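## Task

Bring plate hotel H1 into line with its manifest (slot 1: C15, slot 2: C51, slot 3: C16, slot 4: empty). At the finish: every labelled plate named on the manifest, including one that may be sitting on landing nest L1, sits fully home in its assigned slot with its ID label facing the front; every plate missing from the manifest or carrying no label sits flat within the locators of an unoccupied quarantine nest, QR1 or QR2; a slot whose listed ID appears on no plate is left empty; plates that started correctly stored or already in quarantine are left undisturbed. Release the plate and move the hand away at the end.

## Robot and tools

Robot: a single 7-joint arm with a two-finger parallel gripper, working in a physics simulation. Cameras: cam_head_left, cam_head_right, cam_high, cam_low, cam_wrist, each 504x504 pixels.

Workcell: H1 is a hotel of 4 shelves, slot 1 lowest. A plate is stored short end forward and counts as home only once pushed fully back against the rear stop; you may slide a plate along its shelf. Releasing a plate far from home risks it tipping off. A blank front end means either the plate faces backwards or it has no label. RG is a regrip nest just in front of H1; RG and the recovery nest N6 may be used as intermediate spots. L1 is the landing nest. QR1 and QR2 are the quarantine nests, painted red; every nest has a name label on the deck.

Frame: the scene frame has its origin on the table surface beneath the arm base, +z up, +y to the left when facing along +x. The base may be slightly tilted. The reported hand position (end_effector_position in metres, end_effector_quat_wxyz, plus linear m/s and angular rad/s velocities) is less accurate at long reach. That position is the point between closed pads, roughly 2 cm short of the fingertips; fingers point along gripper +z and separate along gripper y. Closing pushes the tips about 10 mm further along +z.

Tool execute_actions, argument "actions": a list holding one item or nothing.
- Empty list: just report the current state.
- Action: {"rows": [[...]], "steps": n}. Each row is 8 numbers for the one arm: seven absolute joint target angles in radians (waist, shoulder, upper arm roll, elbow, forearm roll, wrist pitch, wrist roll, in the order Joint positions prints them), then the gripper opening. These are targets, not offsets. One row is used per control step (1/30 s); up to 15 rows and steps (default 15); if rows run out the last one repeats.
- Wait: {"steps": n} with n up to 300, no command; counts from the previous result.
- Optional "pictures": true/false toggles camera images.
Joint ranges (rad): waist -6.283 to 6.283, shoulder -2.059 to 2.094, upper arm roll -6.283 to 6.283, elbow -0.192 to 3.927, forearm roll -6.283 to 6.283, wrist pitch -1.693 to 3.142, wrist roll -6.283 to 6.283. True ends may differ by 0.010. A target more than 0.010 beyond a stated end, and further out than the last reported angle, gets the whole call refused (nothing moves). Targets past the real end are clipped; the note "joint sent to its limit" may refer to an earlier, still-running action, and its absence does not prove there is room left.
Opening: -1 (closed) to +1 (fully open, 84 mm between pads).

Motion: joint targets change at most 3.14 rad/s with a 0.16 s ramp, all joints synchronised. Each step the target stays within 0.623 rad of the measured angle, and is pulled back if it would put the hand over 70 mm from where it is. Between calls the arm keeps heading to the last row sent, until it essentially stalls or a step is HELD.

Result lines: Joint positions and Joint velocities in joint order, then pad gap in m and m/s. grip_measured is the measured opening on the command scale. "joint command not followed" means the clearance check (mounting block or post counts as part of the arm) altered or stopped targets; HELD marks steps where your row was not fully sent.

Gripping: the hand can only grasp plates, blocks or reservoirs across their width, on the body above the flange. Never drive a pad down over a base flange; it may jam and stay stuck even when opened. To hold, command an opening well below grip_measured; lower means tighter, up to about 24 N per pad for parts to about 6 cm wide. Re-sending grip_measured still squeezes lightly, less for wide parts, which can slip. Fast closing may hit harder. Expect occasional brief tugs on a held part.

Faults: if contact torque on a joint hits its load limit (waist 44.5, shoulder 44.5, upper arm roll 26.7, elbow 26.7, forearm roll 26.7, wrist pitch 17.8, wrist roll 17.8 N m; held weight counts), the arm halts, backs that joint off, pauses 10 s, and drops the rest of the call. Holding loads heats motors: MOTOR HOT appears from 65 °C; at 80 °C brakes lock until cool (OVER-TEMPERATURE FAULT). Avoid stops, drops, slips, slams, hard impacts and heavy shoving; never let anything leave the table, which ends the scene. Move smoothly and economically.

Tool zoom_image: {"camera": name, "region": [x0, y0, x1, y1]} in pixels of that camera's latest image, origin top-left, at most 504x504; returns an enlarged view.

Tool finished_scene: {"scene": number of the current scene}. Do it only after releasing and clearing away. Replying without any tool call ends everything.

Each tool is called after ">>>" as name(argument=value, ...) on one line, values as JSON.

## Session

>>> execute_actions(actions=[])

Scene clock: 0.00 s of 13600.00 s.
end_effector_position=(+0.1274, +0.4437, +0.2709) grip_measured=+1.00 end_effector_quat_wxyz=(+0.158, +0.959, +0.236, +0.022) end_effector_velocity=(-0.000, +0.000, +0.000) end_effector_angular_velocity=(+0.001, +0.000, +0.001)
Joint positions: [ 1.009 -0.344  0.505  0.863 -0.426  1.244  1.452  0.084]
Joint velocities: [ 0.    -0.001  0.001 -0.     0.    -0.    -0.     0.   ]

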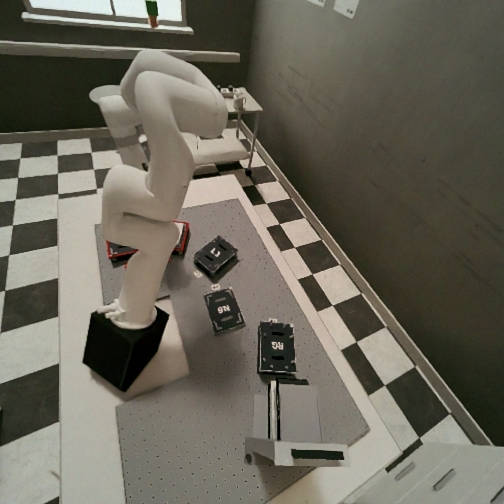

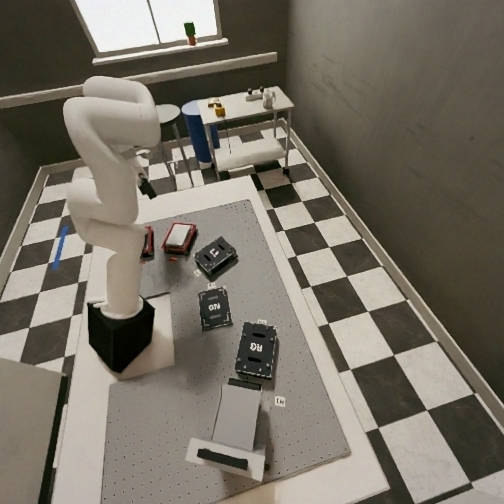

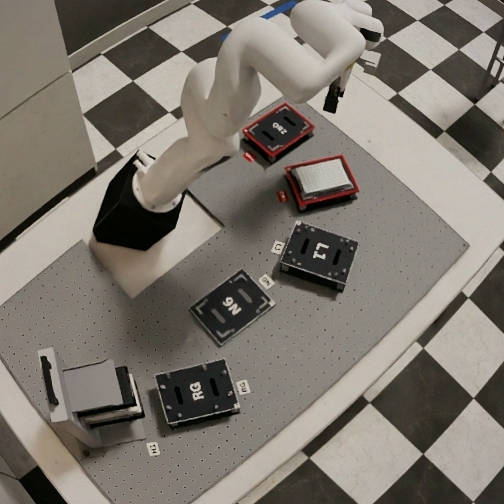

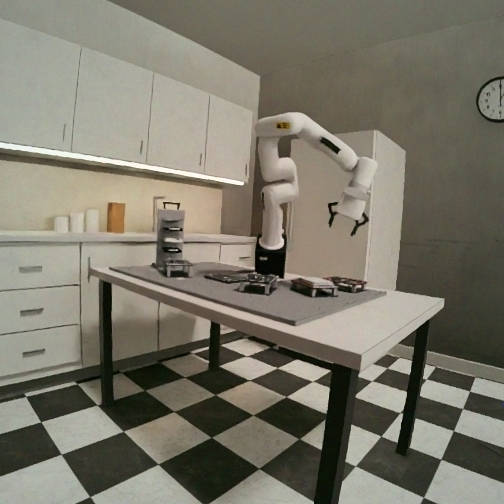

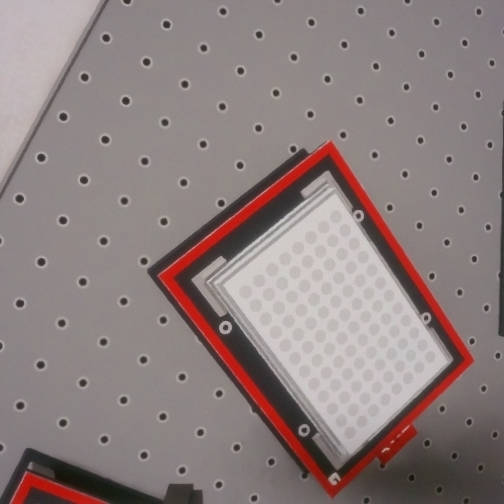

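>>> zoom_image(camera="cam_low", region=[130, 190, 220, 290])

>>> zoom_image(camera="cam_high", region=[20, 320, 260, 480])

>>> zoom_image(camera="cam_head_right", region=[160, 300, 330, 500])

Region (130, 190, 220, 290) of cam_low's 504x504 image, scaled by 5.040, with more detail than that image has; it fills the left 454 columns of this view, and the rest is white.

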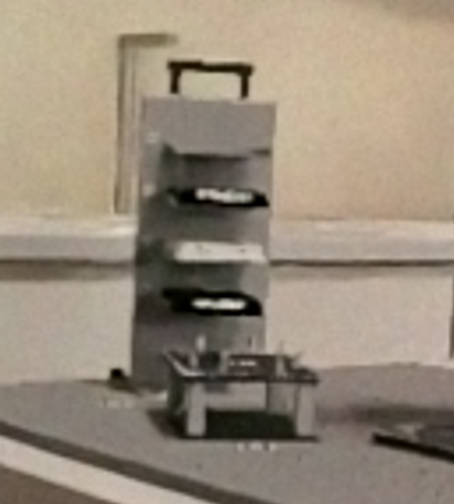

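Region (20, 320, 260, 480) of cam_high's 504x504 image, scaled by 2.100, with more detail than that image has.

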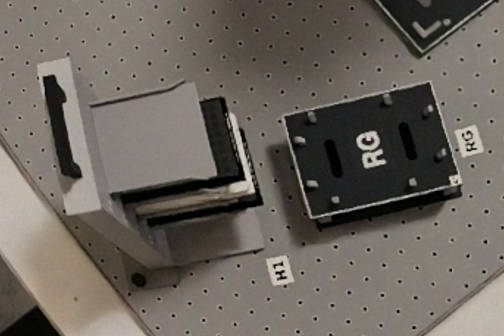

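Region (160, 300, 330, 500) of cam_head_right's 504x504 image, scaled by 2.520, with more detail than that image has; it fills the left 428 columns of this view, and the rest is white.

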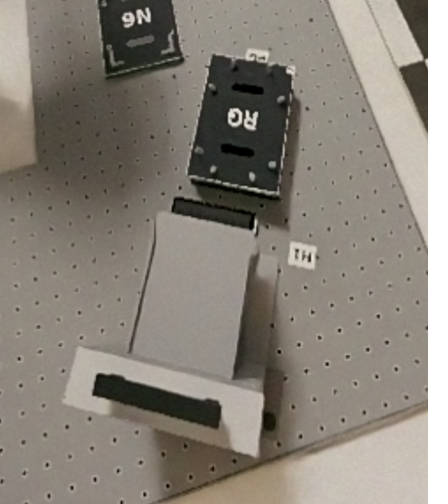

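>>> execute_actions(actions=[{"rows":[[0.995,-0.344,0.499,0.863,-0.432,1.244,1.468,1],[0.97,-0.344,0.489,0.863,-0.444,1.244,1.497,1],[0.935,-0.344,0.474,0.863,-0.460,1.244,1.538,1],[0.89,-0.344,0.456,0.863,-0.482,1.244,1.590,1],[0.84,-0.344,0.435,0.863,-0.505,1.244,1.648,1],[0.785,-0.34,0.412,0.864,-0.531,1.244,1.712,1],[0.73,-0.335,0.389,0.865,-0.556,1.244,1.775,1],[0.675,-0.325,0.366,0.868,-0.582,1.244,1.839,1],[0.62,-0.31,0.344,0.872,-0.608,1.244,1.903,1],[0.565,-0.29,0.321,0.877,-0.633,1.244,1.966,1],[0.51,-0.265,0.298,0.883,-0.659,1.243,2.030,1],[0.455,-0.235,0.275,0.890,-0.684,1.243,2.094,1],[0.40,-0.2,0.253,0.899,-0.710,1.243,2.157,1],[0.345,-0.165,0.230,0.908,-0.736,1.243,2.221,1],[0.29,-0.125,0.207,0.918,-0.761,1.243,2.285,1]],"steps":15}], pictures=false)

>>> execute_actions(actions=[{"rows":[[0.235,-0.085,0.184,0.928,-0.787,1.243,2.348,1],[0.18,-0.045,0.161,0.938,-0.813,1.243,2.412,1],[0.125,-0.005,0.139,0.948,-0.838,1.243,2.476,1],[0.07,0.035,0.116,0.958,-0.864,1.243,2.539,1],[0.015,0.075,0.093,0.968,-0.889,1.242,2.603,1],[-0.04,0.115,0.070,0.978,-0.915,1.242,2.667,1],[-0.09,0.155,0.050,0.988,-0.938,1.242,2.725,1],[-0.13,0.195,0.033,0.998,-0.957,1.242,2.771,1],[-0.16,0.235,0.021,1.008,-0.971,1.242,2.806,1],[-0.185,0.275,0.010,1.018,-0.983,1.242,2.835,1],[-0.2,0.315,0.004,1.028,-0.990,1.242,2.852,1],[-0.2095,0.355,0,1.038,-0.994,1.242,2.863,1],[-0.2095,0.395,0,1.048,-0.994,1.242,2.863,1],[-0.2095,0.43,0,1.057,-0.994,1.242,2.863,1],[-0.2095,0.455,0,1.064,-0.994,1.242,2.863,1]],"steps":15}], pictures=false)

>>> execute_actions(actions=[{"rows":[[-0.2095,0.472,0,1.068,-0.994,1.242,2.863,1]],"steps":15}], pictures=false)

>>> execute_actions(actions=[{"steps":8}])

Scene clock: 45.17 s of 13600.00 s.
end_effector_position=(+0.2781, +0.3962, +0.2211) grip_measured=+1.00 end_effector_quat_wxyz=(+0.238, +0.965, -0.047, +0.103) end_effector_velocity=(+0.348, -0.203, -0.140) end_effector_angular_velocity=(-0.377, -0.697, -1.282)
Joint positions: [ 0.738 -0.31   0.391  0.872 -0.552  1.244  1.765  0.084]
Joint velocities: [-0.691  0.26  -0.286  0.064 -0.321 -0.002  0.796  0.   ]
Steps of this call (steps 1 to 90: nothing new was sent; then 41.67 s passed at rest; steps 91 to 105: all 15 steps of this action). Readings (joint positions):
91: [1.008 -0.344 0.505 0.863 -0.426 1.244 1.453]
92: [1.006 -0.344 0.505 0.863 -0.427 1.244 1.456]
94: [0.989 -0.344 0.500 0.863 -0.436 1.243 1.478]
98: [0.901 -0.343 0.460 0.863 -0.476 1.244 1.577]
105: the state above

Scene clock: 45.67 s of 13600.00 s.
end_effector_position=(+0.4177, +0.2508, +0.1520) grip_measured=+1.00 end_effector_quat_wxyz=(+0.364, +0.854, -0.320, +0.187) end_effector_velocity=(+0.185, -0.362, -0.138) end_effector_angular_velocity=(-0.602, -0.476, -0.925)
Joint positions: [ 0.41  -0.101  0.248  0.924 -0.714  1.243  2.107  0.084]
Joint velocities: [-0.62   0.57  -0.262  0.142 -0.296 -0.002  0.618  0.   ]
Steps of this call (steps 1 to 15: all 15 steps of this action). Readings (joint positions):
1: [0.715 -0.301 0.382 0.874 -0.563 1.244 1.791]
2: [0.692 -0.291 0.373 0.877 -0.574 1.244 1.818]
4: [0.646 -0.269 0.354 0.882 -0.595 1.244 1.870]
8: [0.557 -0.218 0.315 0.895 -0.638 1.244 1.961]
15: the state above

Scene clock: 46.17 s of 13600.00 s.
end_effector_position=(+0.4683, +0.0516, +0.1079) grip_measured=+1.00 end_effector_quat_wxyz=(+0.476, +0.664, -0.512, +0.266) end_effector_velocity=(+0.019, -0.422, -0.036) end_effector_angular_velocity=(-0.683, -0.571, -0.790)
Joint positions: [ 0.11   0.177  0.127  0.994 -0.85   1.243  2.46   0.084]
Joint velocities: [-0.584  0.54  -0.233  0.136 -0.263 -0.001  0.735 -0.   ]
Steps of this call (steps 1 to 15: all 15 steps of this action). Readings (joint positions):
1: [0.390 -0.082 0.239 0.929 -0.724 1.243 2.128]
2: [0.369 -0.063 0.231 0.934 -0.734 1.243 2.149]
4: [0.328 -0.025 0.214 0.943 -0.752 1.243 2.192]
8: [0.247 0.050 0.182 0.962 -0.788 1.243 2.286]
15: the state above

Scene clock: 46.43 s of 13600.00 s.
end_effector_position=(+0.4614, -0.0614, +0.1050) grip_measured=+1.00 end_effector_quat_wxyz=(+0.521, +0.542, -0.580, +0.314) end_effector_velocity=(-0.071, -0.419, +0.014) end_effector_angular_velocity=(-0.732, -0.522, -0.674)
Joint positions: [-0.045  0.32   0.066  1.03  -0.92   1.242  2.655  0.084]
Joint velocities: [-0.572  0.529 -0.228  0.133 -0.257 -0.002  0.722 -0.   ]
Steps of this call (steps 1 to 8: the robot went on to your last target). Readings (joint positions):
1: [0.090 0.195 0.120 0.998 -0.859 1.243 2.485]
2: [0.071 0.213 0.112 1.003 -0.868 1.243 2.509]
4: [0.032 0.249 0.096 1.012 -0.885 1.242 2.558]
8: the state above

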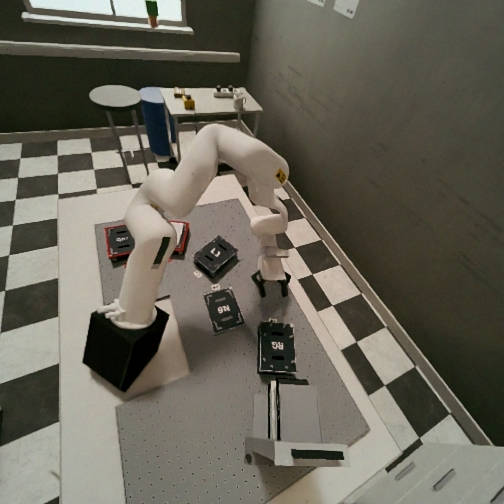

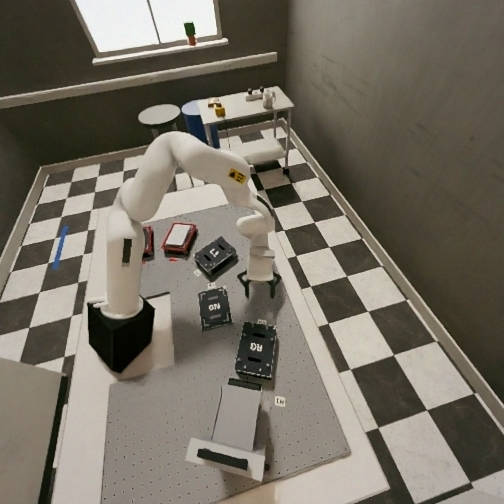

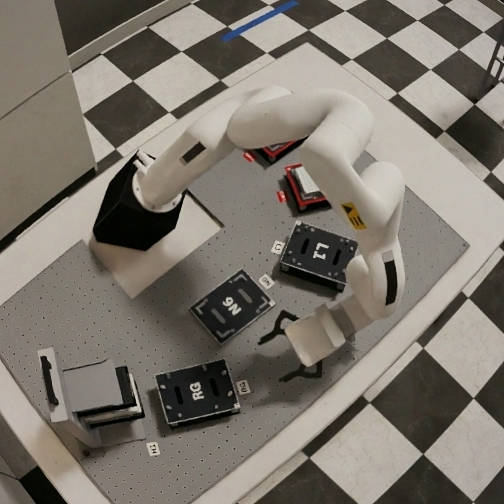

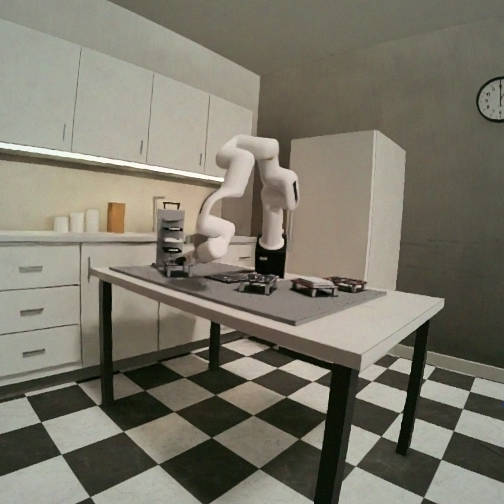

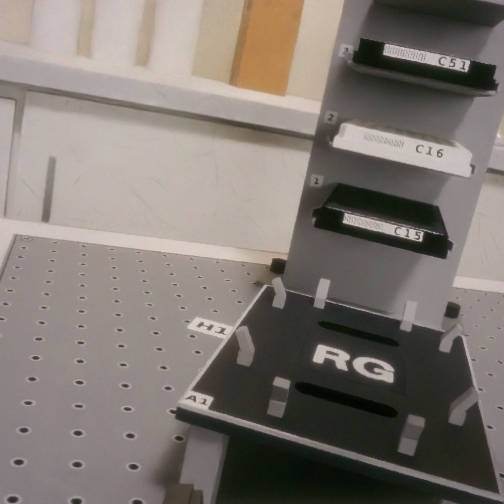

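>>> execute_actions(actions=[])

Scene clock: 50.37 s of 13600.00 s.
end_effector_position=(+0.4270, -0.1793, +0.1161) grip_measured=+1.00 end_effector_quat_wxyz=(+0.561, +0.405, -0.623, +0.365) end_effector_velocity=(-0.000, -0.000, -0.000) end_effector_angular_velocity=(+0.001, -0.001, -0.001)
Joint positions: [-0.209  0.472  0.     1.068 -0.994  1.242  2.863  0.084]
Joint velocities: [ 0.     0.    -0.001 -0.     0.001 -0.001 -0.     0.   ]
Steps of this call (steps 1 to 30: the robot went on to your last target; steps 31 to 90: nothing new was sent; then 0.93 s passed at rest). Readings (joint positions):
1: [-0.064 0.337 0.058 1.034 -0.928 1.242 2.679]
2: [-0.083 0.355 0.050 1.039 -0.937 1.242 2.703]
4: [-0.121 0.390 0.035 1.047 -0.954 1.242 2.751]
8: [-0.188 0.452 0.006 1.061 -0.983 1.243 2.833]
90: the state above
The arm was judged still, so your last target was given up. Only a new action makes it travel on or press farther. Fingers that are still opening or closing keep moving.

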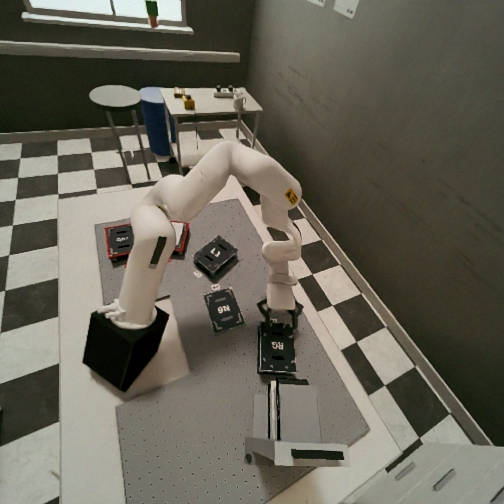

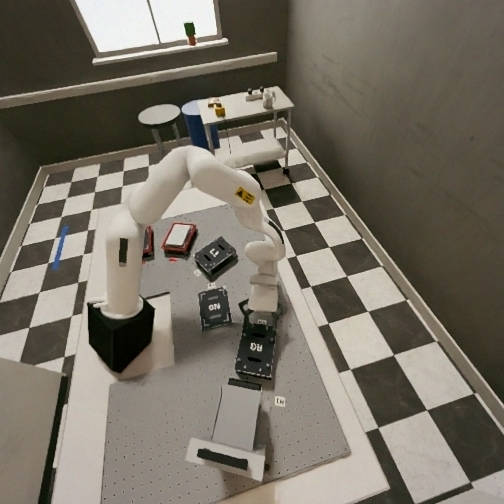

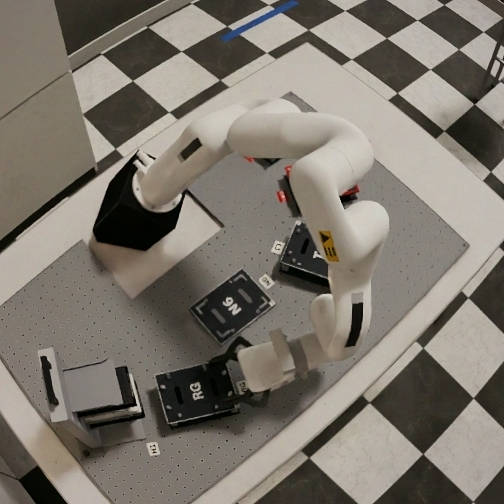

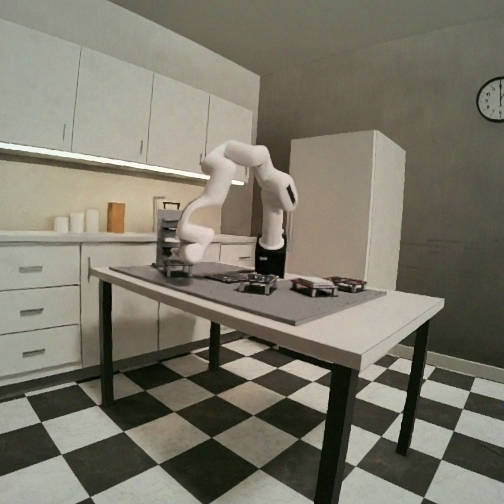

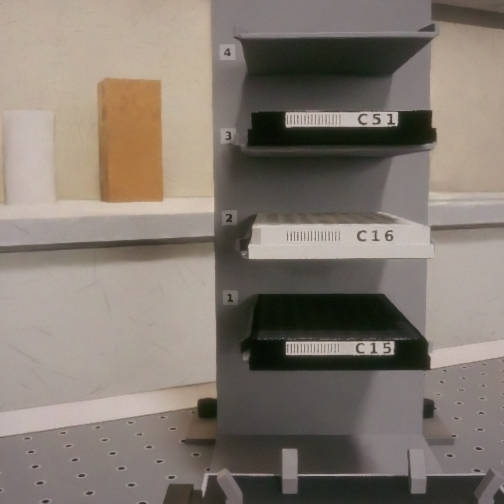

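>>> zoom_image(camera="cam_wrist", region=[220, 10, 450, 170])

>>> zoom_image(camera="cam_wrist", region=[220, 200, 450, 380])

Region (220, 10, 450, 170) of cam_wrist's 504x504 image, scaled by 2.191, with more detail than that image has; it fills the top 351 rows of this view, and the rest is white.

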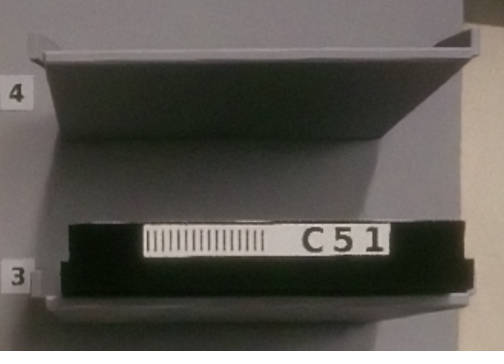

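Region (220, 200, 450, 380) of cam_wrist's 504x504 image, scaled by 2.191, with more detail than that image has; it fills the top 394 rows of this view, and the rest is white.

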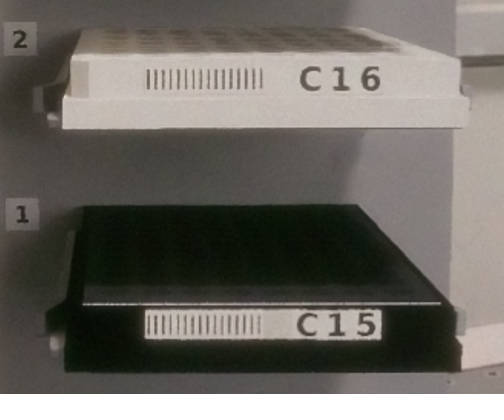

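>>> execute_actions(actions=[{"rows":[[-0.2195,0.462,0,1.058,-1.000,1.237,2.860,1],[-0.240,0.445,0,1.041,-1.013,1.227,2.854,1],[-0.27,0.423,0,1.019,-1.032,1.213,2.845,1],[-0.30,0.40,0,0.997,-1.051,1.199,2.836,1],[-0.33,0.378,0,0.975,-1.070,1.185,2.827,1],[-0.36,0.356,0,0.953,-1.089,1.170,2.818,1],[-0.39,0.334,0,0.931,-1.108,1.156,2.809,1],[-0.42,0.312,0,0.909,-1.127,1.142,2.800,1],[-0.45,0.292,0,0.889,-1.146,1.128,2.792,1],[-0.48,0.272,0,0.869,-1.164,1.113,2.783,1],[-0.51,0.254,0,0.851,-1.183,1.099,2.774,1],[-0.54,0.238,0,0.835,-1.202,1.085,2.765,1],[-0.57,0.224,0,0.821,-1.221,1.071,2.756,1],[-0.60,0.211,0,0.808,-1.240,1.056,2.747,1],[-0.6266,0.1996,0,0.7973,-1.2568,1.0438,2.7391,1]],"steps":15}], pictures=false)

>>> execute_actions(actions=[{"steps":18}])

Scene clock: 101.00 s of 13600.00 s.
end_effector_position=(+0.3857, -0.2709, +0.2136) grip_measured=+1.00 end_effector_quat_wxyz=(+0.564, +0.394, -0.630, +0.359) end_effector_velocity=(-0.158, -0.227, +0.247) end_effector_angular_velocity=(+0.011, +0.031, -0.068)
Joint positions: [-0.509  0.259 -0.002  0.857 -1.182  1.1    2.774  0.084]
Joint velocities: [-0.881 -0.49   0.011 -0.492 -0.556 -0.422 -0.263  0.   ]
Steps of this call (steps 1 to 90: nothing new was sent; then 47.13 s passed at rest; steps 91 to 105: all 15 steps of this action). Readings (joint positions):
91: [-0.210 0.472 0.000 1.068 -0.994 1.242 2.863]
92: [-0.212 0.470 0.001 1.066 -0.996 1.240 2.862]
94: [-0.226 0.457 0.003 1.052 -1.006 1.232 2.857]
98: [-0.308 0.395 0.001 0.991 -1.057 1.194 2.833]
105: the state above

Scene clock: 101.60 s of 13600.00 s.
end_effector_position=(+0.3638, -0.2991, +0.2446) grip_measured=+1.00 end_effector_quat_wxyz=(+0.567, +0.394, -0.630, +0.354) end_effector_velocity=(-0.002, -0.002, +0.002) end_effector_angular_velocity=(-0.004, -0.002, -0.004)
Joint positions: [-0.626  0.2    0.     0.797 -1.257  1.044  2.739  0.084]
Joint velocities: [-0.004 -0.002 -0.003 -0.001 -0.001 -0.001 -0.    -0.   ]
Steps of this call (steps 1 to 18: the robot went on to your last target). Readings (joint positions):
1: [-0.539 0.243 -0.001 0.841 -1.201 1.086 2.766]
2: [-0.566 0.230 -0.002 0.828 -1.217 1.074 2.758]
4: [-0.603 0.212 -0.004 0.810 -1.240 1.058 2.747]
8: [-0.622 0.202 0.001 0.800 -1.254 1.046 2.741]
18: the state above

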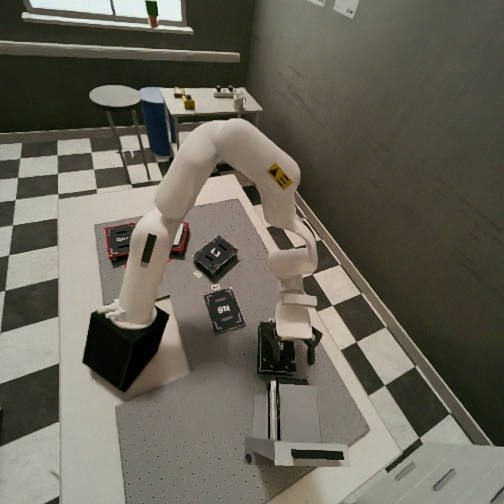

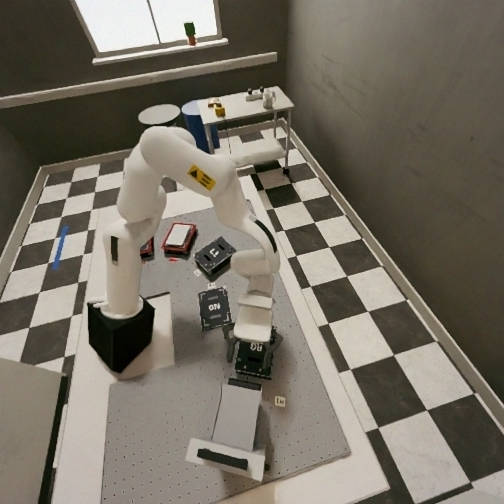

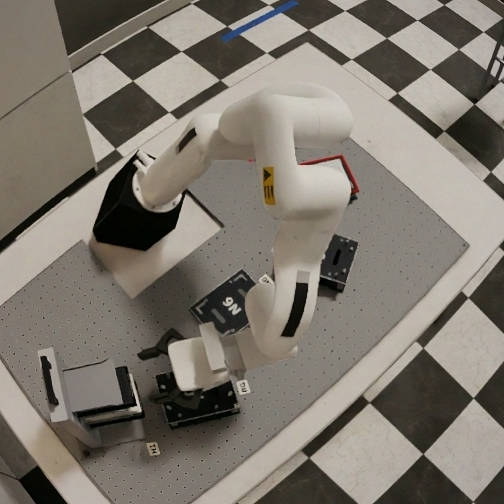

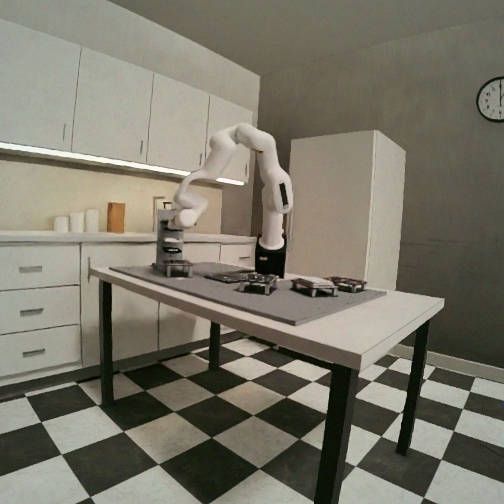

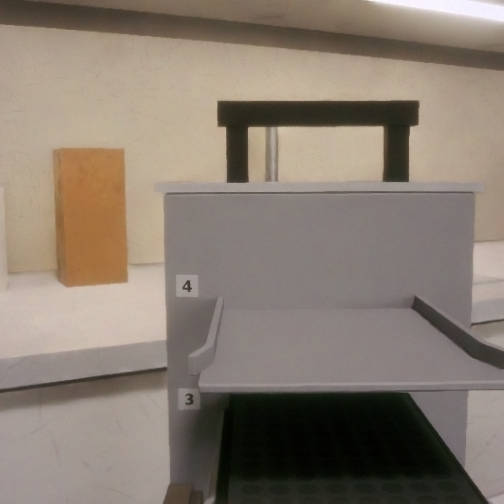

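>>> zoom_image(camera="cam_wrist", region=[160, 280, 332, 504])

>>> zoom_image(camera="cam_wrist", region=[332, 280, 504, 504])

Region (160, 280, 332, 504) of cam_wrist's 504x504 image, scaled by 2.250, with more detail than that image has; it fills the left 387 columns of this view, and the rest is white.

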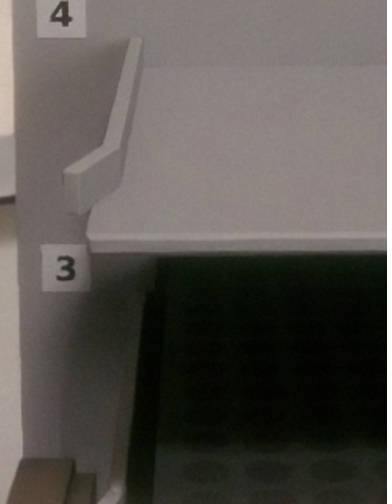

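Region (332, 280, 504, 504) of cam_wrist's 504x504 image, scaled by 2.250, with more detail than that image has; it fills the left 387 columns of this view, and the rest is white.

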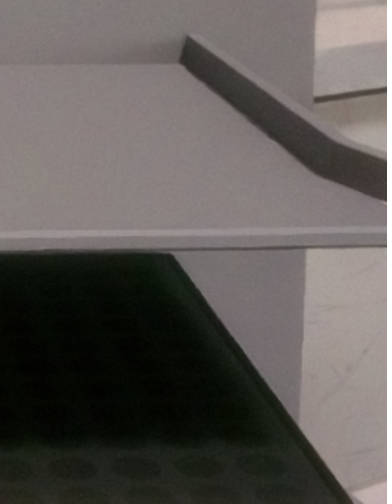

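>>> execute_actions(actions=[{"rows":[[-0.6386,0.2062,0,0.7982,-1.2688,1.0356,2.7430,1],[-0.6507,0.2129,0,0.7992,-1.2808,1.0275,2.7470,1],[-0.6747,0.2270,0,0.8022,-1.3051,1.0117,2.7551,1],[-0.6986,0.2417,0,0.8062,-1.3296,0.9965,2.7634,1],[-0.7225,0.2572,0,0.8114,-1.3545,0.9818,2.7719,1],[-0.7462,0.2733,0,0.8176,-1.3796,0.9677,2.7807,1],[-0.7580,0.2817,0,0.8212,-1.3923,0.9608,2.7851,1],[-0.7698,0.2902,0,0.8250,-1.4051,0.9541,2.7896,1],[-0.7816,0.2989,0,0.8291,-1.4179,0.9475,2.7942,1],[-0.7933,0.3078,0,0.8334,-1.4308,0.9411,2.7988,1]],"steps":15}], pictures=false)

>>> execute_actions(actions=[{"steps":10}])

>>> zoom_image(camera="cam_wrist", region=[160, 280, 332, 504])

>>> zoom_image(camera="cam_wrist", region=[332, 280, 504, 504])

Scene clock: 200.37 s of 13600.00 s.
end_effector_position=(+0.3331, -0.3598, +0.2447) grip_measured=+1.00 end_effector_quat_wxyz=(+0.568, +0.393, -0.631, +0.354) end_effector_velocity=(-0.002, -0.028, -0.004) end_effector_angular_velocity=(+0.010, -0.009, +0.032)
Joint positions: [-0.787  0.304 -0.001  0.83  -1.423  0.945  2.796  0.084]
Joint velocities: [-0.081  0.056  0.017  0.037 -0.101 -0.054  0.037 -0.   ]
Steps of this call (steps 1 to 15: the robot went on to your last target; steps 16 to 90: nothing new was sent; then 95.27 s passed at rest; steps 91 to 105: all 15 steps of this action). Readings (joint positions):
91: [-0.627 0.200 0.000 0.797 -1.257 1.043 2.739]
92: [-0.629 0.201 0.001 0.798 -1.260 1.042 2.740]
94: [-0.641 0.208 0.002 0.799 -1.273 1.032 2.745]
98: [-0.706 0.248 0.000 0.810 -1.338 0.992 2.767]
105: the state above

Scene clock: 200.70 s of 13600.00 s.
end_effector_position=(+0.3334, -0.3619, +0.2447) grip_measured=+1.00 end_effector_quat_wxyz=(+0.567, +0.394, -0.630, +0.355) end_effector_velocity=(-0.002, -0.002, +0.000) end_effector_angular_velocity=(-0.000, +0.002, -0.003)
Joint positions: [-0.793  0.307  0.001  0.833 -1.431  0.941  2.799  0.084]
Joint velocities: [-0.003  0.003 -0.002 -0.    -0.003 -0.002  0.     0.   ]
Steps of this call (steps 1 to 10: the robot went on to your last target). Readings (joint positions):
1: [-0.789 0.305 -0.000 0.831 -1.426 0.944 2.797]
2: [-0.790 0.306 0.000 0.832 -1.427 0.943 2.798]
4: [-0.792 0.307 0.001 0.833 -1.429 0.942 2.798]
8: [-0.792 0.307 0.001 0.833 -1.430 0.941 2.799]
10: the state above

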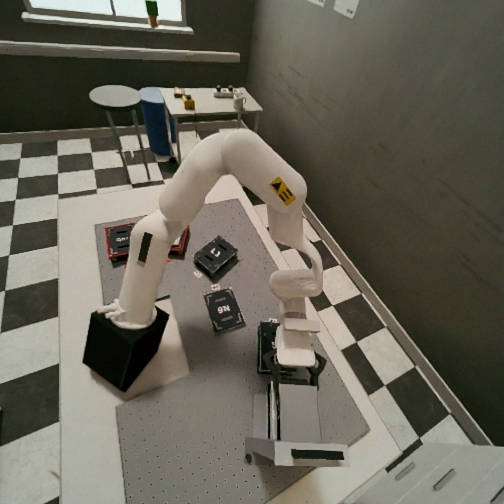

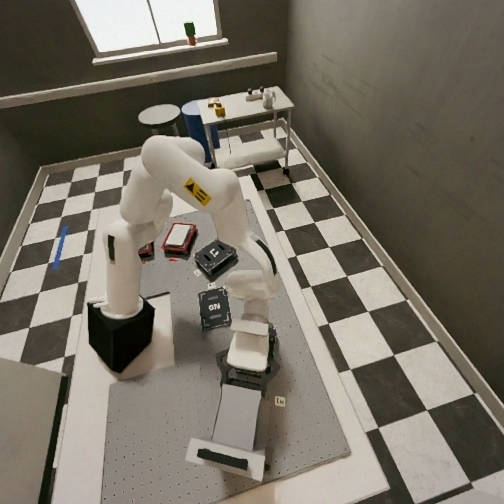

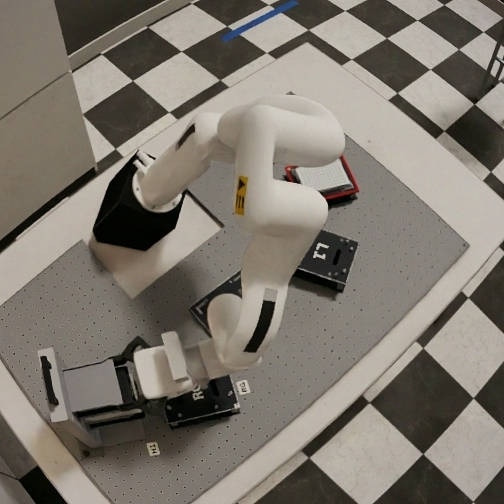

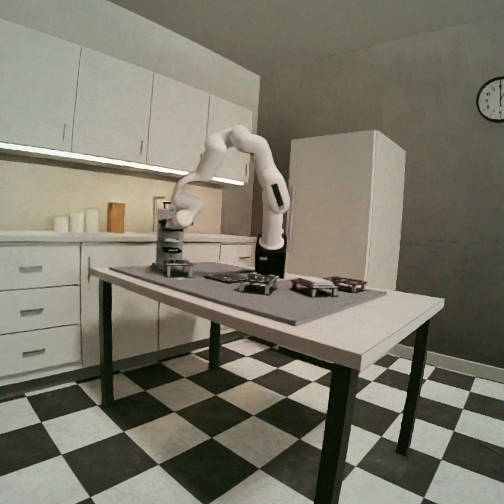

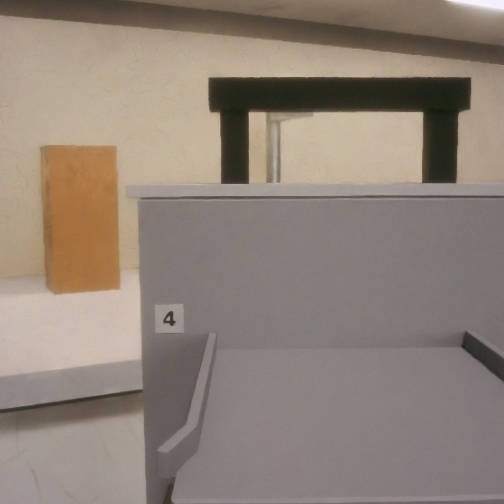

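Region (160, 280, 332, 504) of cam_wrist's 504x504 image, scaled by 2.250, with more detail than that image has; it fills the left 387 columns of this view, and the rest is white.

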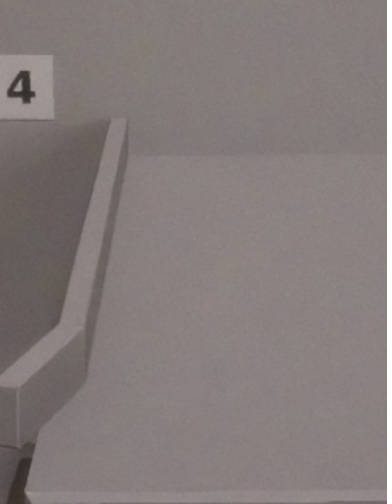

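Region (332, 280, 504, 504) of cam_wrist's 504x504 image, scaled by 2.250, with more detail than that image has; it fills the left 387 columns of this view, and the rest is white.

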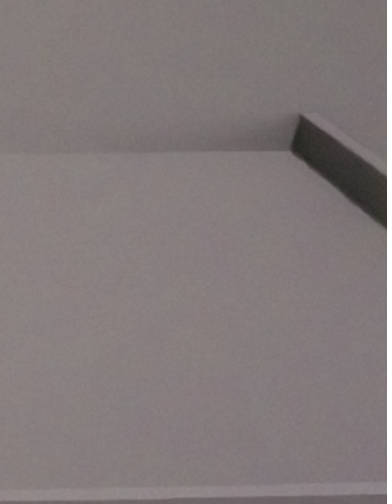

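>>> execute_actions(actions=[{"rows":[[-0.7920,0.3106,0,0.8346,-1.4309,0.9415,2.8008,1],[-0.7907,0.3133,0,0.8358,-1.4310,0.9419,2.8028,1],[-0.7895,0.3161,0,0.8370,-1.4310,0.9423,2.8049,1],[-0.7882,0.3188,0,0.8382,-1.4311,0.9427,2.8069,1],[-0.7869,0.3216,0,0.8394,-1.4312,0.9432,2.8089,1],[-0.7856,0.3243,0,0.8406,-1.4313,0.9436,2.8109,1],[-0.7843,0.3271,0,0.8418,-1.4314,0.9440,2.8129,1],[-0.7830,0.3298,0,0.8430,-1.4314,0.9444,2.8150,1],[-0.7818,0.3326,0,0.8442,-1.4315,0.9448,2.8170,1]],"steps":15}], pictures=false)

>>> execute_actions(actions=[{"rows":[[-0.7818,0.3326,0,0.8442,-1.4315,0.9448,2.8170,1]],"steps":5}], pictures=false)

>>> execute_actions(actions=[{"rows":[[-0.7805,0.3354,0,0.8454,-1.4316,0.9452,2.8190,1]],"steps":10}])

Scene clock: 215.53 s of 13600.00 s.
end_effector_position=(+0.3327, -0.3624, +0.2364) grip_measured=+1.00 end_effector_quat_wxyz=(+0.568, +0.393, -0.630, +0.355) end_effector_velocity=(+0.001, -0.001, -0.003) end_effector_angular_velocity=(-0.002, -0.003, +0.001)
Joint positions: [-0.782  0.332 -0.     0.844 -1.431  0.945  2.816  0.084]
Joint velocities: [ 0.005  0.009 -0.002  0.006 -0.001  0.     0.009 -0.   ]
Steps of this call (steps 1 to 15: the robot went on to your last target; steps 16 to 90: nothing new was sent; then 11.33 s passed at rest; steps 91 to 105: all 15 steps of this action). Readings (joint positions):
91: [-0.793 0.308 0.000 0.833 -1.431 0.941 2.799]
92: [-0.793 0.308 -0.000 0.834 -1.431 0.941 2.799]
94: [-0.792 0.311 -0.001 0.835 -1.431 0.942 2.801]
98: [-0.788 0.320 -0.002 0.839 -1.431 0.944 2.808]
105: the state above

Scene clock: 215.70 s of 13600.00 s.
end_effector_position=(+0.3328, -0.3624, +0.2362) grip_measured=+1.00 end_effector_quat_wxyz=(+0.567, +0.393, -0.631, +0.355) end_effector_velocity=(+0.001, +0.000, -0.001) end_effector_angular_velocity=(+0.001, -0.000, +0.002)
Joint positions: [-0.782  0.332 -0.     0.844 -1.431  0.945  2.817  0.084]
Joint velocities: [ 0.001  0.001  0.001  0.001 -0.001 -0.001  0.001  0.   ]
Steps of this call (steps 1 to 5: all 5 steps of this action). Readings (joint positions):
1: [-0.782 0.332 -0.000 0.844 -1.431 0.945 2.817]
2: [-0.782 0.332 -0.000 0.844 -1.431 0.945 2.817]
4: [-0.782 0.332 -0.000 0.844 -1.431 0.945 2.817]
5: the state above

Scene clock: 216.03 s of 13600.00 s.
end_effector_position=(+0.3329, -0.3623, +0.2350) grip_measured=+1.00 end_effector_quat_wxyz=(+0.567, +0.394, -0.630, +0.355) end_effector_velocity=(-0.000, -0.000, -0.000) end_effector_angular_velocity=(-0.001, -0.001, -0.000)
Joint positions: [-0.781  0.335 -0.     0.845 -1.432  0.945  2.819  0.084]
Joint velocities: [ 0.     0.001 -0.001  0.001  0.    -0.     0.001 -0.   ]
Steps of this call (steps 1 to 10: all 10 steps of this action). Readings (joint positions):
1: [-0.782 0.332 -0.000 0.844 -1.432 0.945 2.817]
2: [-0.782 0.333 -0.000 0.845 -1.432 0.945 2.817]
4: [-0.781 0.334 -0.000 0.845 -1.432 0.945 2.818]
8: [-0.781 0.335 0.000 0.845 -1.432 0.945 2.819]
10: the state above

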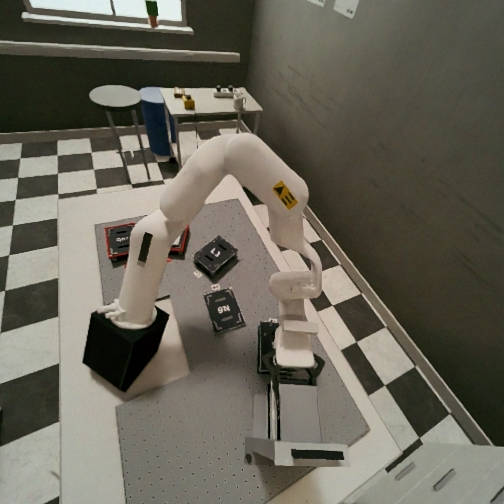

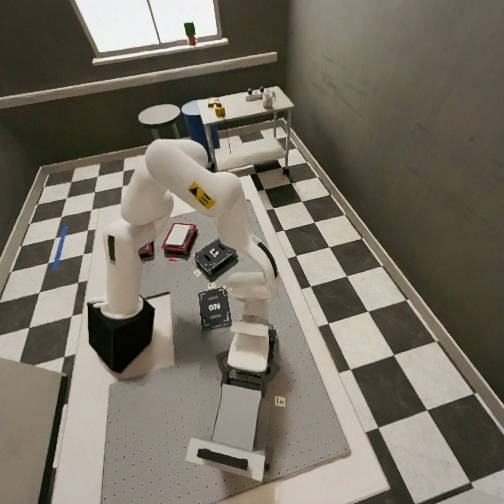

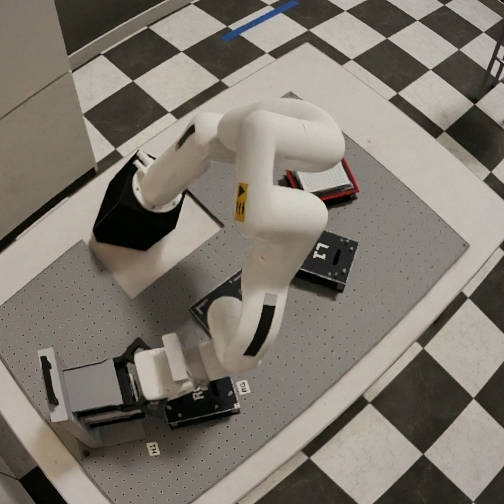

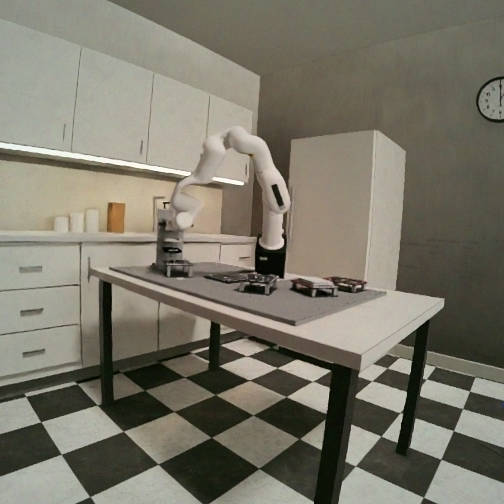

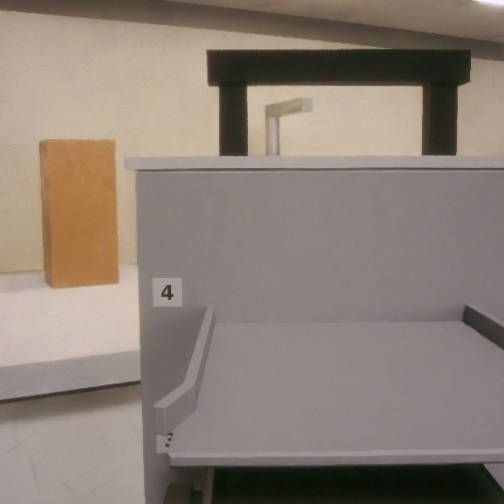

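>>> execute_actions(actions=[{"rows":[[-0.7805,0.3354,0,0.8454,-1.4316,0.9452,2.8190,0.9],[-0.7805,0.3354,0,0.8454,-1.4316,0.9452,2.8190,0.8],[-0.7805,0.3354,0,0.8454,-1.4316,0.9452,2.8190,0.6],[-0.7805,0.3354,0,0.8454,-1.4316,0.9452,2.8190,0.2],[-0.7805,0.3354,0,0.8454,-1.4316,0.9452,2.8190,-0.4],[-0.7805,0.3354,0,0.8454,-1.4316,0.9452,2.8190,-1],[-0.7805,0.3354,0,0.8454,-1.4316,0.9452,2.8190,-1],[-0.7805,0.3354,0,0.8454,-1.4316,0.9452,2.8190,-1],[-0.7805,0.3354,0,0.8454,-1.4316,0.9452,2.8190,-1],[-0.7830,0.3298,0,0.8430,-1.4314,0.9444,2.8150,-1],[-0.7856,0.3243,0,0.8406,-1.4313,0.9436,2.8109,-1],[-0.7882,0.3188,0,0.8382,-1.4311,0.9427,2.8069,-1],[-0.7907,0.3133,0,0.8358,-1.4310,0.9419,2.8028,-1],[-0.7933,0.3078,0,0.8334,-1.4308,0.9411,2.7988,-1],[-0.7933,0.3078,0,0.8334,-1.4308,0.9411,2.7988,-1]],"steps":15}], pictures=false)

>>> execute_actions(actions=[{"rows":[[-0.7933,0.3078,0,0.8334,-1.4308,0.9411,2.7988,-1],[-0.7816,0.2989,0,0.8291,-1.4179,0.9475,2.7942,-1],[-0.7698,0.2902,0,0.8250,-1.4051,0.9541,2.7896,-1],[-0.7462,0.2733,0,0.8176,-1.3796,0.9677,2.7807,-1],[-0.7225,0.2572,0,0.8114,-1.3545,0.9818,2.7719,-1],[-0.6986,0.2417,0,0.8062,-1.3296,0.9965,2.7634,-1],[-0.6747,0.2270,0,0.8022,-1.3051,1.0117,2.7551,-1],[-0.6507,0.2129,0,0.7992,-1.2808,1.0275,2.7470,-1],[-0.6266,0.1996,0,0.7973,-1.2568,1.0438,2.7391,-1],[-0.6024,0.1870,0,0.7965,-1.2331,1.0607,2.7314,-1],[-0.5781,0.1751,0,0.7968,-1.2097,1.0781,2.7240,-1],[-0.5537,0.1639,0,0.7982,-1.1866,1.0961,2.7167,-1],[-0.5292,0.1534,0,0.8007,-1.1638,1.1146,2.7097,-1],[-0.5169,0.1485,0,0.8024,-1.1525,1.1241,2.7062,-1],[-0.5046,0.1436,0,0.8042,-1.1413,1.1337,2.7028,-1]],"steps":15}], pictures=false)

>>> execute_actions(actions=[{"rows":[[-0.5046,0.1436,0,0.8042,-1.1413,1.1337,2.7028,-1],[-0.5092,0.1313,0,0.8001,-1.1408,1.1344,2.6932,-1],[-0.5138,0.1190,0,0.7952,-1.1402,1.1351,2.6836,-1],[-0.5229,0.0940,0,0.7858,-1.1391,1.1366,2.6650,-1],[-0.5321,0.0692,0,0.7770,-1.1380,1.1380,2.6465,-1],[-0.5413,0.0446,0,0.7692,-1.1369,1.1394,2.6270,-1],[-0.5504,0.0202,0,0.7620,-1.1358,1.1409,2.6072,-1],[-0.5550,0.0080,0,0.7585,-1.1352,1.1416,2.5973,-1],[-0.5596,-0.0041,0,0.7551,-1.1347,1.1423,2.5875,-1]],"steps":15}])

Scene clock: 251.50 s of 13600.00 s.
end_effector_position=(+0.3329, -0.3621, +0.2402) grip_measured=+0.93 end_effector_quat_wxyz=(+0.567, +0.394, -0.630, +0.354) end_effector_velocity=(+0.001, -0.004, +0.054) end_effector_angular_velocity=(-0.017, -0.014, -0.003)
Joint positions: [-0.787  0.32   0.     0.839 -1.431  0.943  2.808  0.081]
Joint velocities: [-0.063 -0.136 -0.008 -0.05   0.003 -0.015 -0.089  0.   ]
Steps of this call (steps 1 to 15: the robot went on to your last target; steps 16 to 90: nothing new was sent; then 31.97 s passed at rest; steps 91 to 105: all 15 steps of this action). Readings (joint positions):
91: [-0.780 0.335 0.000 0.845 -1.432 0.945 2.819]
92: [-0.780 0.335 0.000 0.845 -1.432 0.945 2.819]
94: [-0.780 0.335 -0.000 0.845 -1.432 0.945 2.819]
98: [-0.780 0.335 -0.000 0.845 -1.432 0.945 2.819]
105: the state above

Scene clock: 252.00 s of 13600.00 s.
end_effector_position=(+0.3743, -0.2812, +0.2447) grip_measured=+0.93 end_effector_quat_wxyz=(+0.567, +0.394, -0.630, +0.356) end_effector_velocity=(+0.124, +0.246, -0.003) end_effector_angular_velocity=(+0.010, -0.006, +0.018)
Joint positions: [-0.576  0.176  0.001  0.8   -1.21   1.08   2.725  0.081]
Joint velocities: [ 0.663 -0.319  0.007  0.022  0.626  0.469 -0.198  0.   ]
Steps of this call (steps 1 to 15: all 15 steps of this action). Readings (joint positions):
1: [-0.789 0.316 -0.000 0.837 -1.431 0.942 2.805]
2: [-0.791 0.313 -0.000 0.836 -1.431 0.942 2.803]
4: [-0.786 0.305 -0.001 0.832 -1.423 0.945 2.797]
8: [-0.734 0.266 -0.001 0.815 -1.366 0.977 2.776]
15: the state above

Scene clock: 252.50 s of 13600.00 s.
end_effector_position=(+0.3853, -0.2555, +0.2958) grip_measured=+0.93 end_effector_quat_wxyz=(+0.567, +0.392, -0.631, +0.355) end_effector_velocity=(-0.003, +0.010, +0.008) end_effector_angular_velocity=(+0.028, +0.040, +0.016)
Joint positions: [-0.559  0.001 -0.001  0.757 -1.135  1.142  2.592  0.081]
Joint velocities: [-0.013 -0.056  0.022 -0.038  0.007  0.002 -0.062 -0.   ]
Steps of this call (steps 1 to 15: all 15 steps of this action). Readings (joint positions):
1: [-0.555 0.166 0.002 0.801 -1.190 1.095 2.718]
2: [-0.538 0.158 0.002 0.803 -1.175 1.107 2.713]
4: [-0.520 0.143 0.004 0.801 -1.155 1.122 2.701]
8: [-0.531 0.083 -0.001 0.781 -1.141 1.135 2.655]
15: the state above

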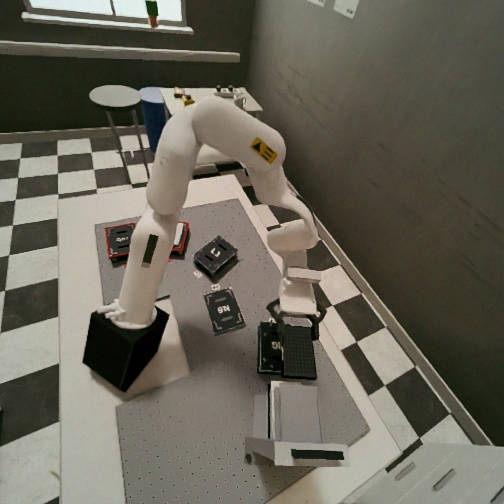

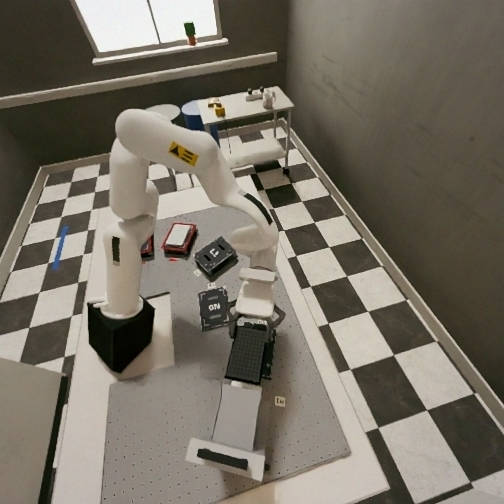

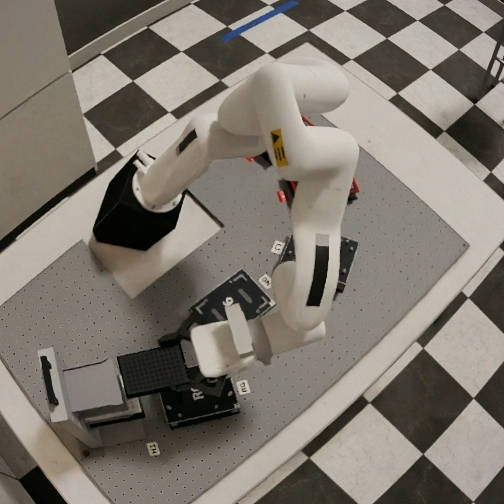

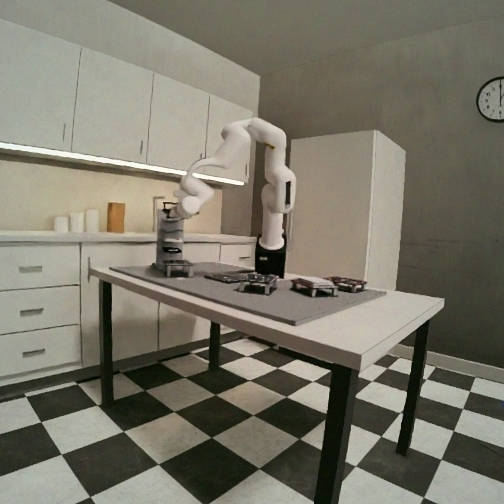

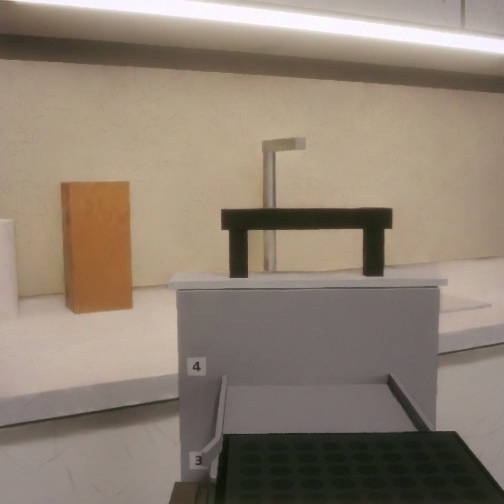

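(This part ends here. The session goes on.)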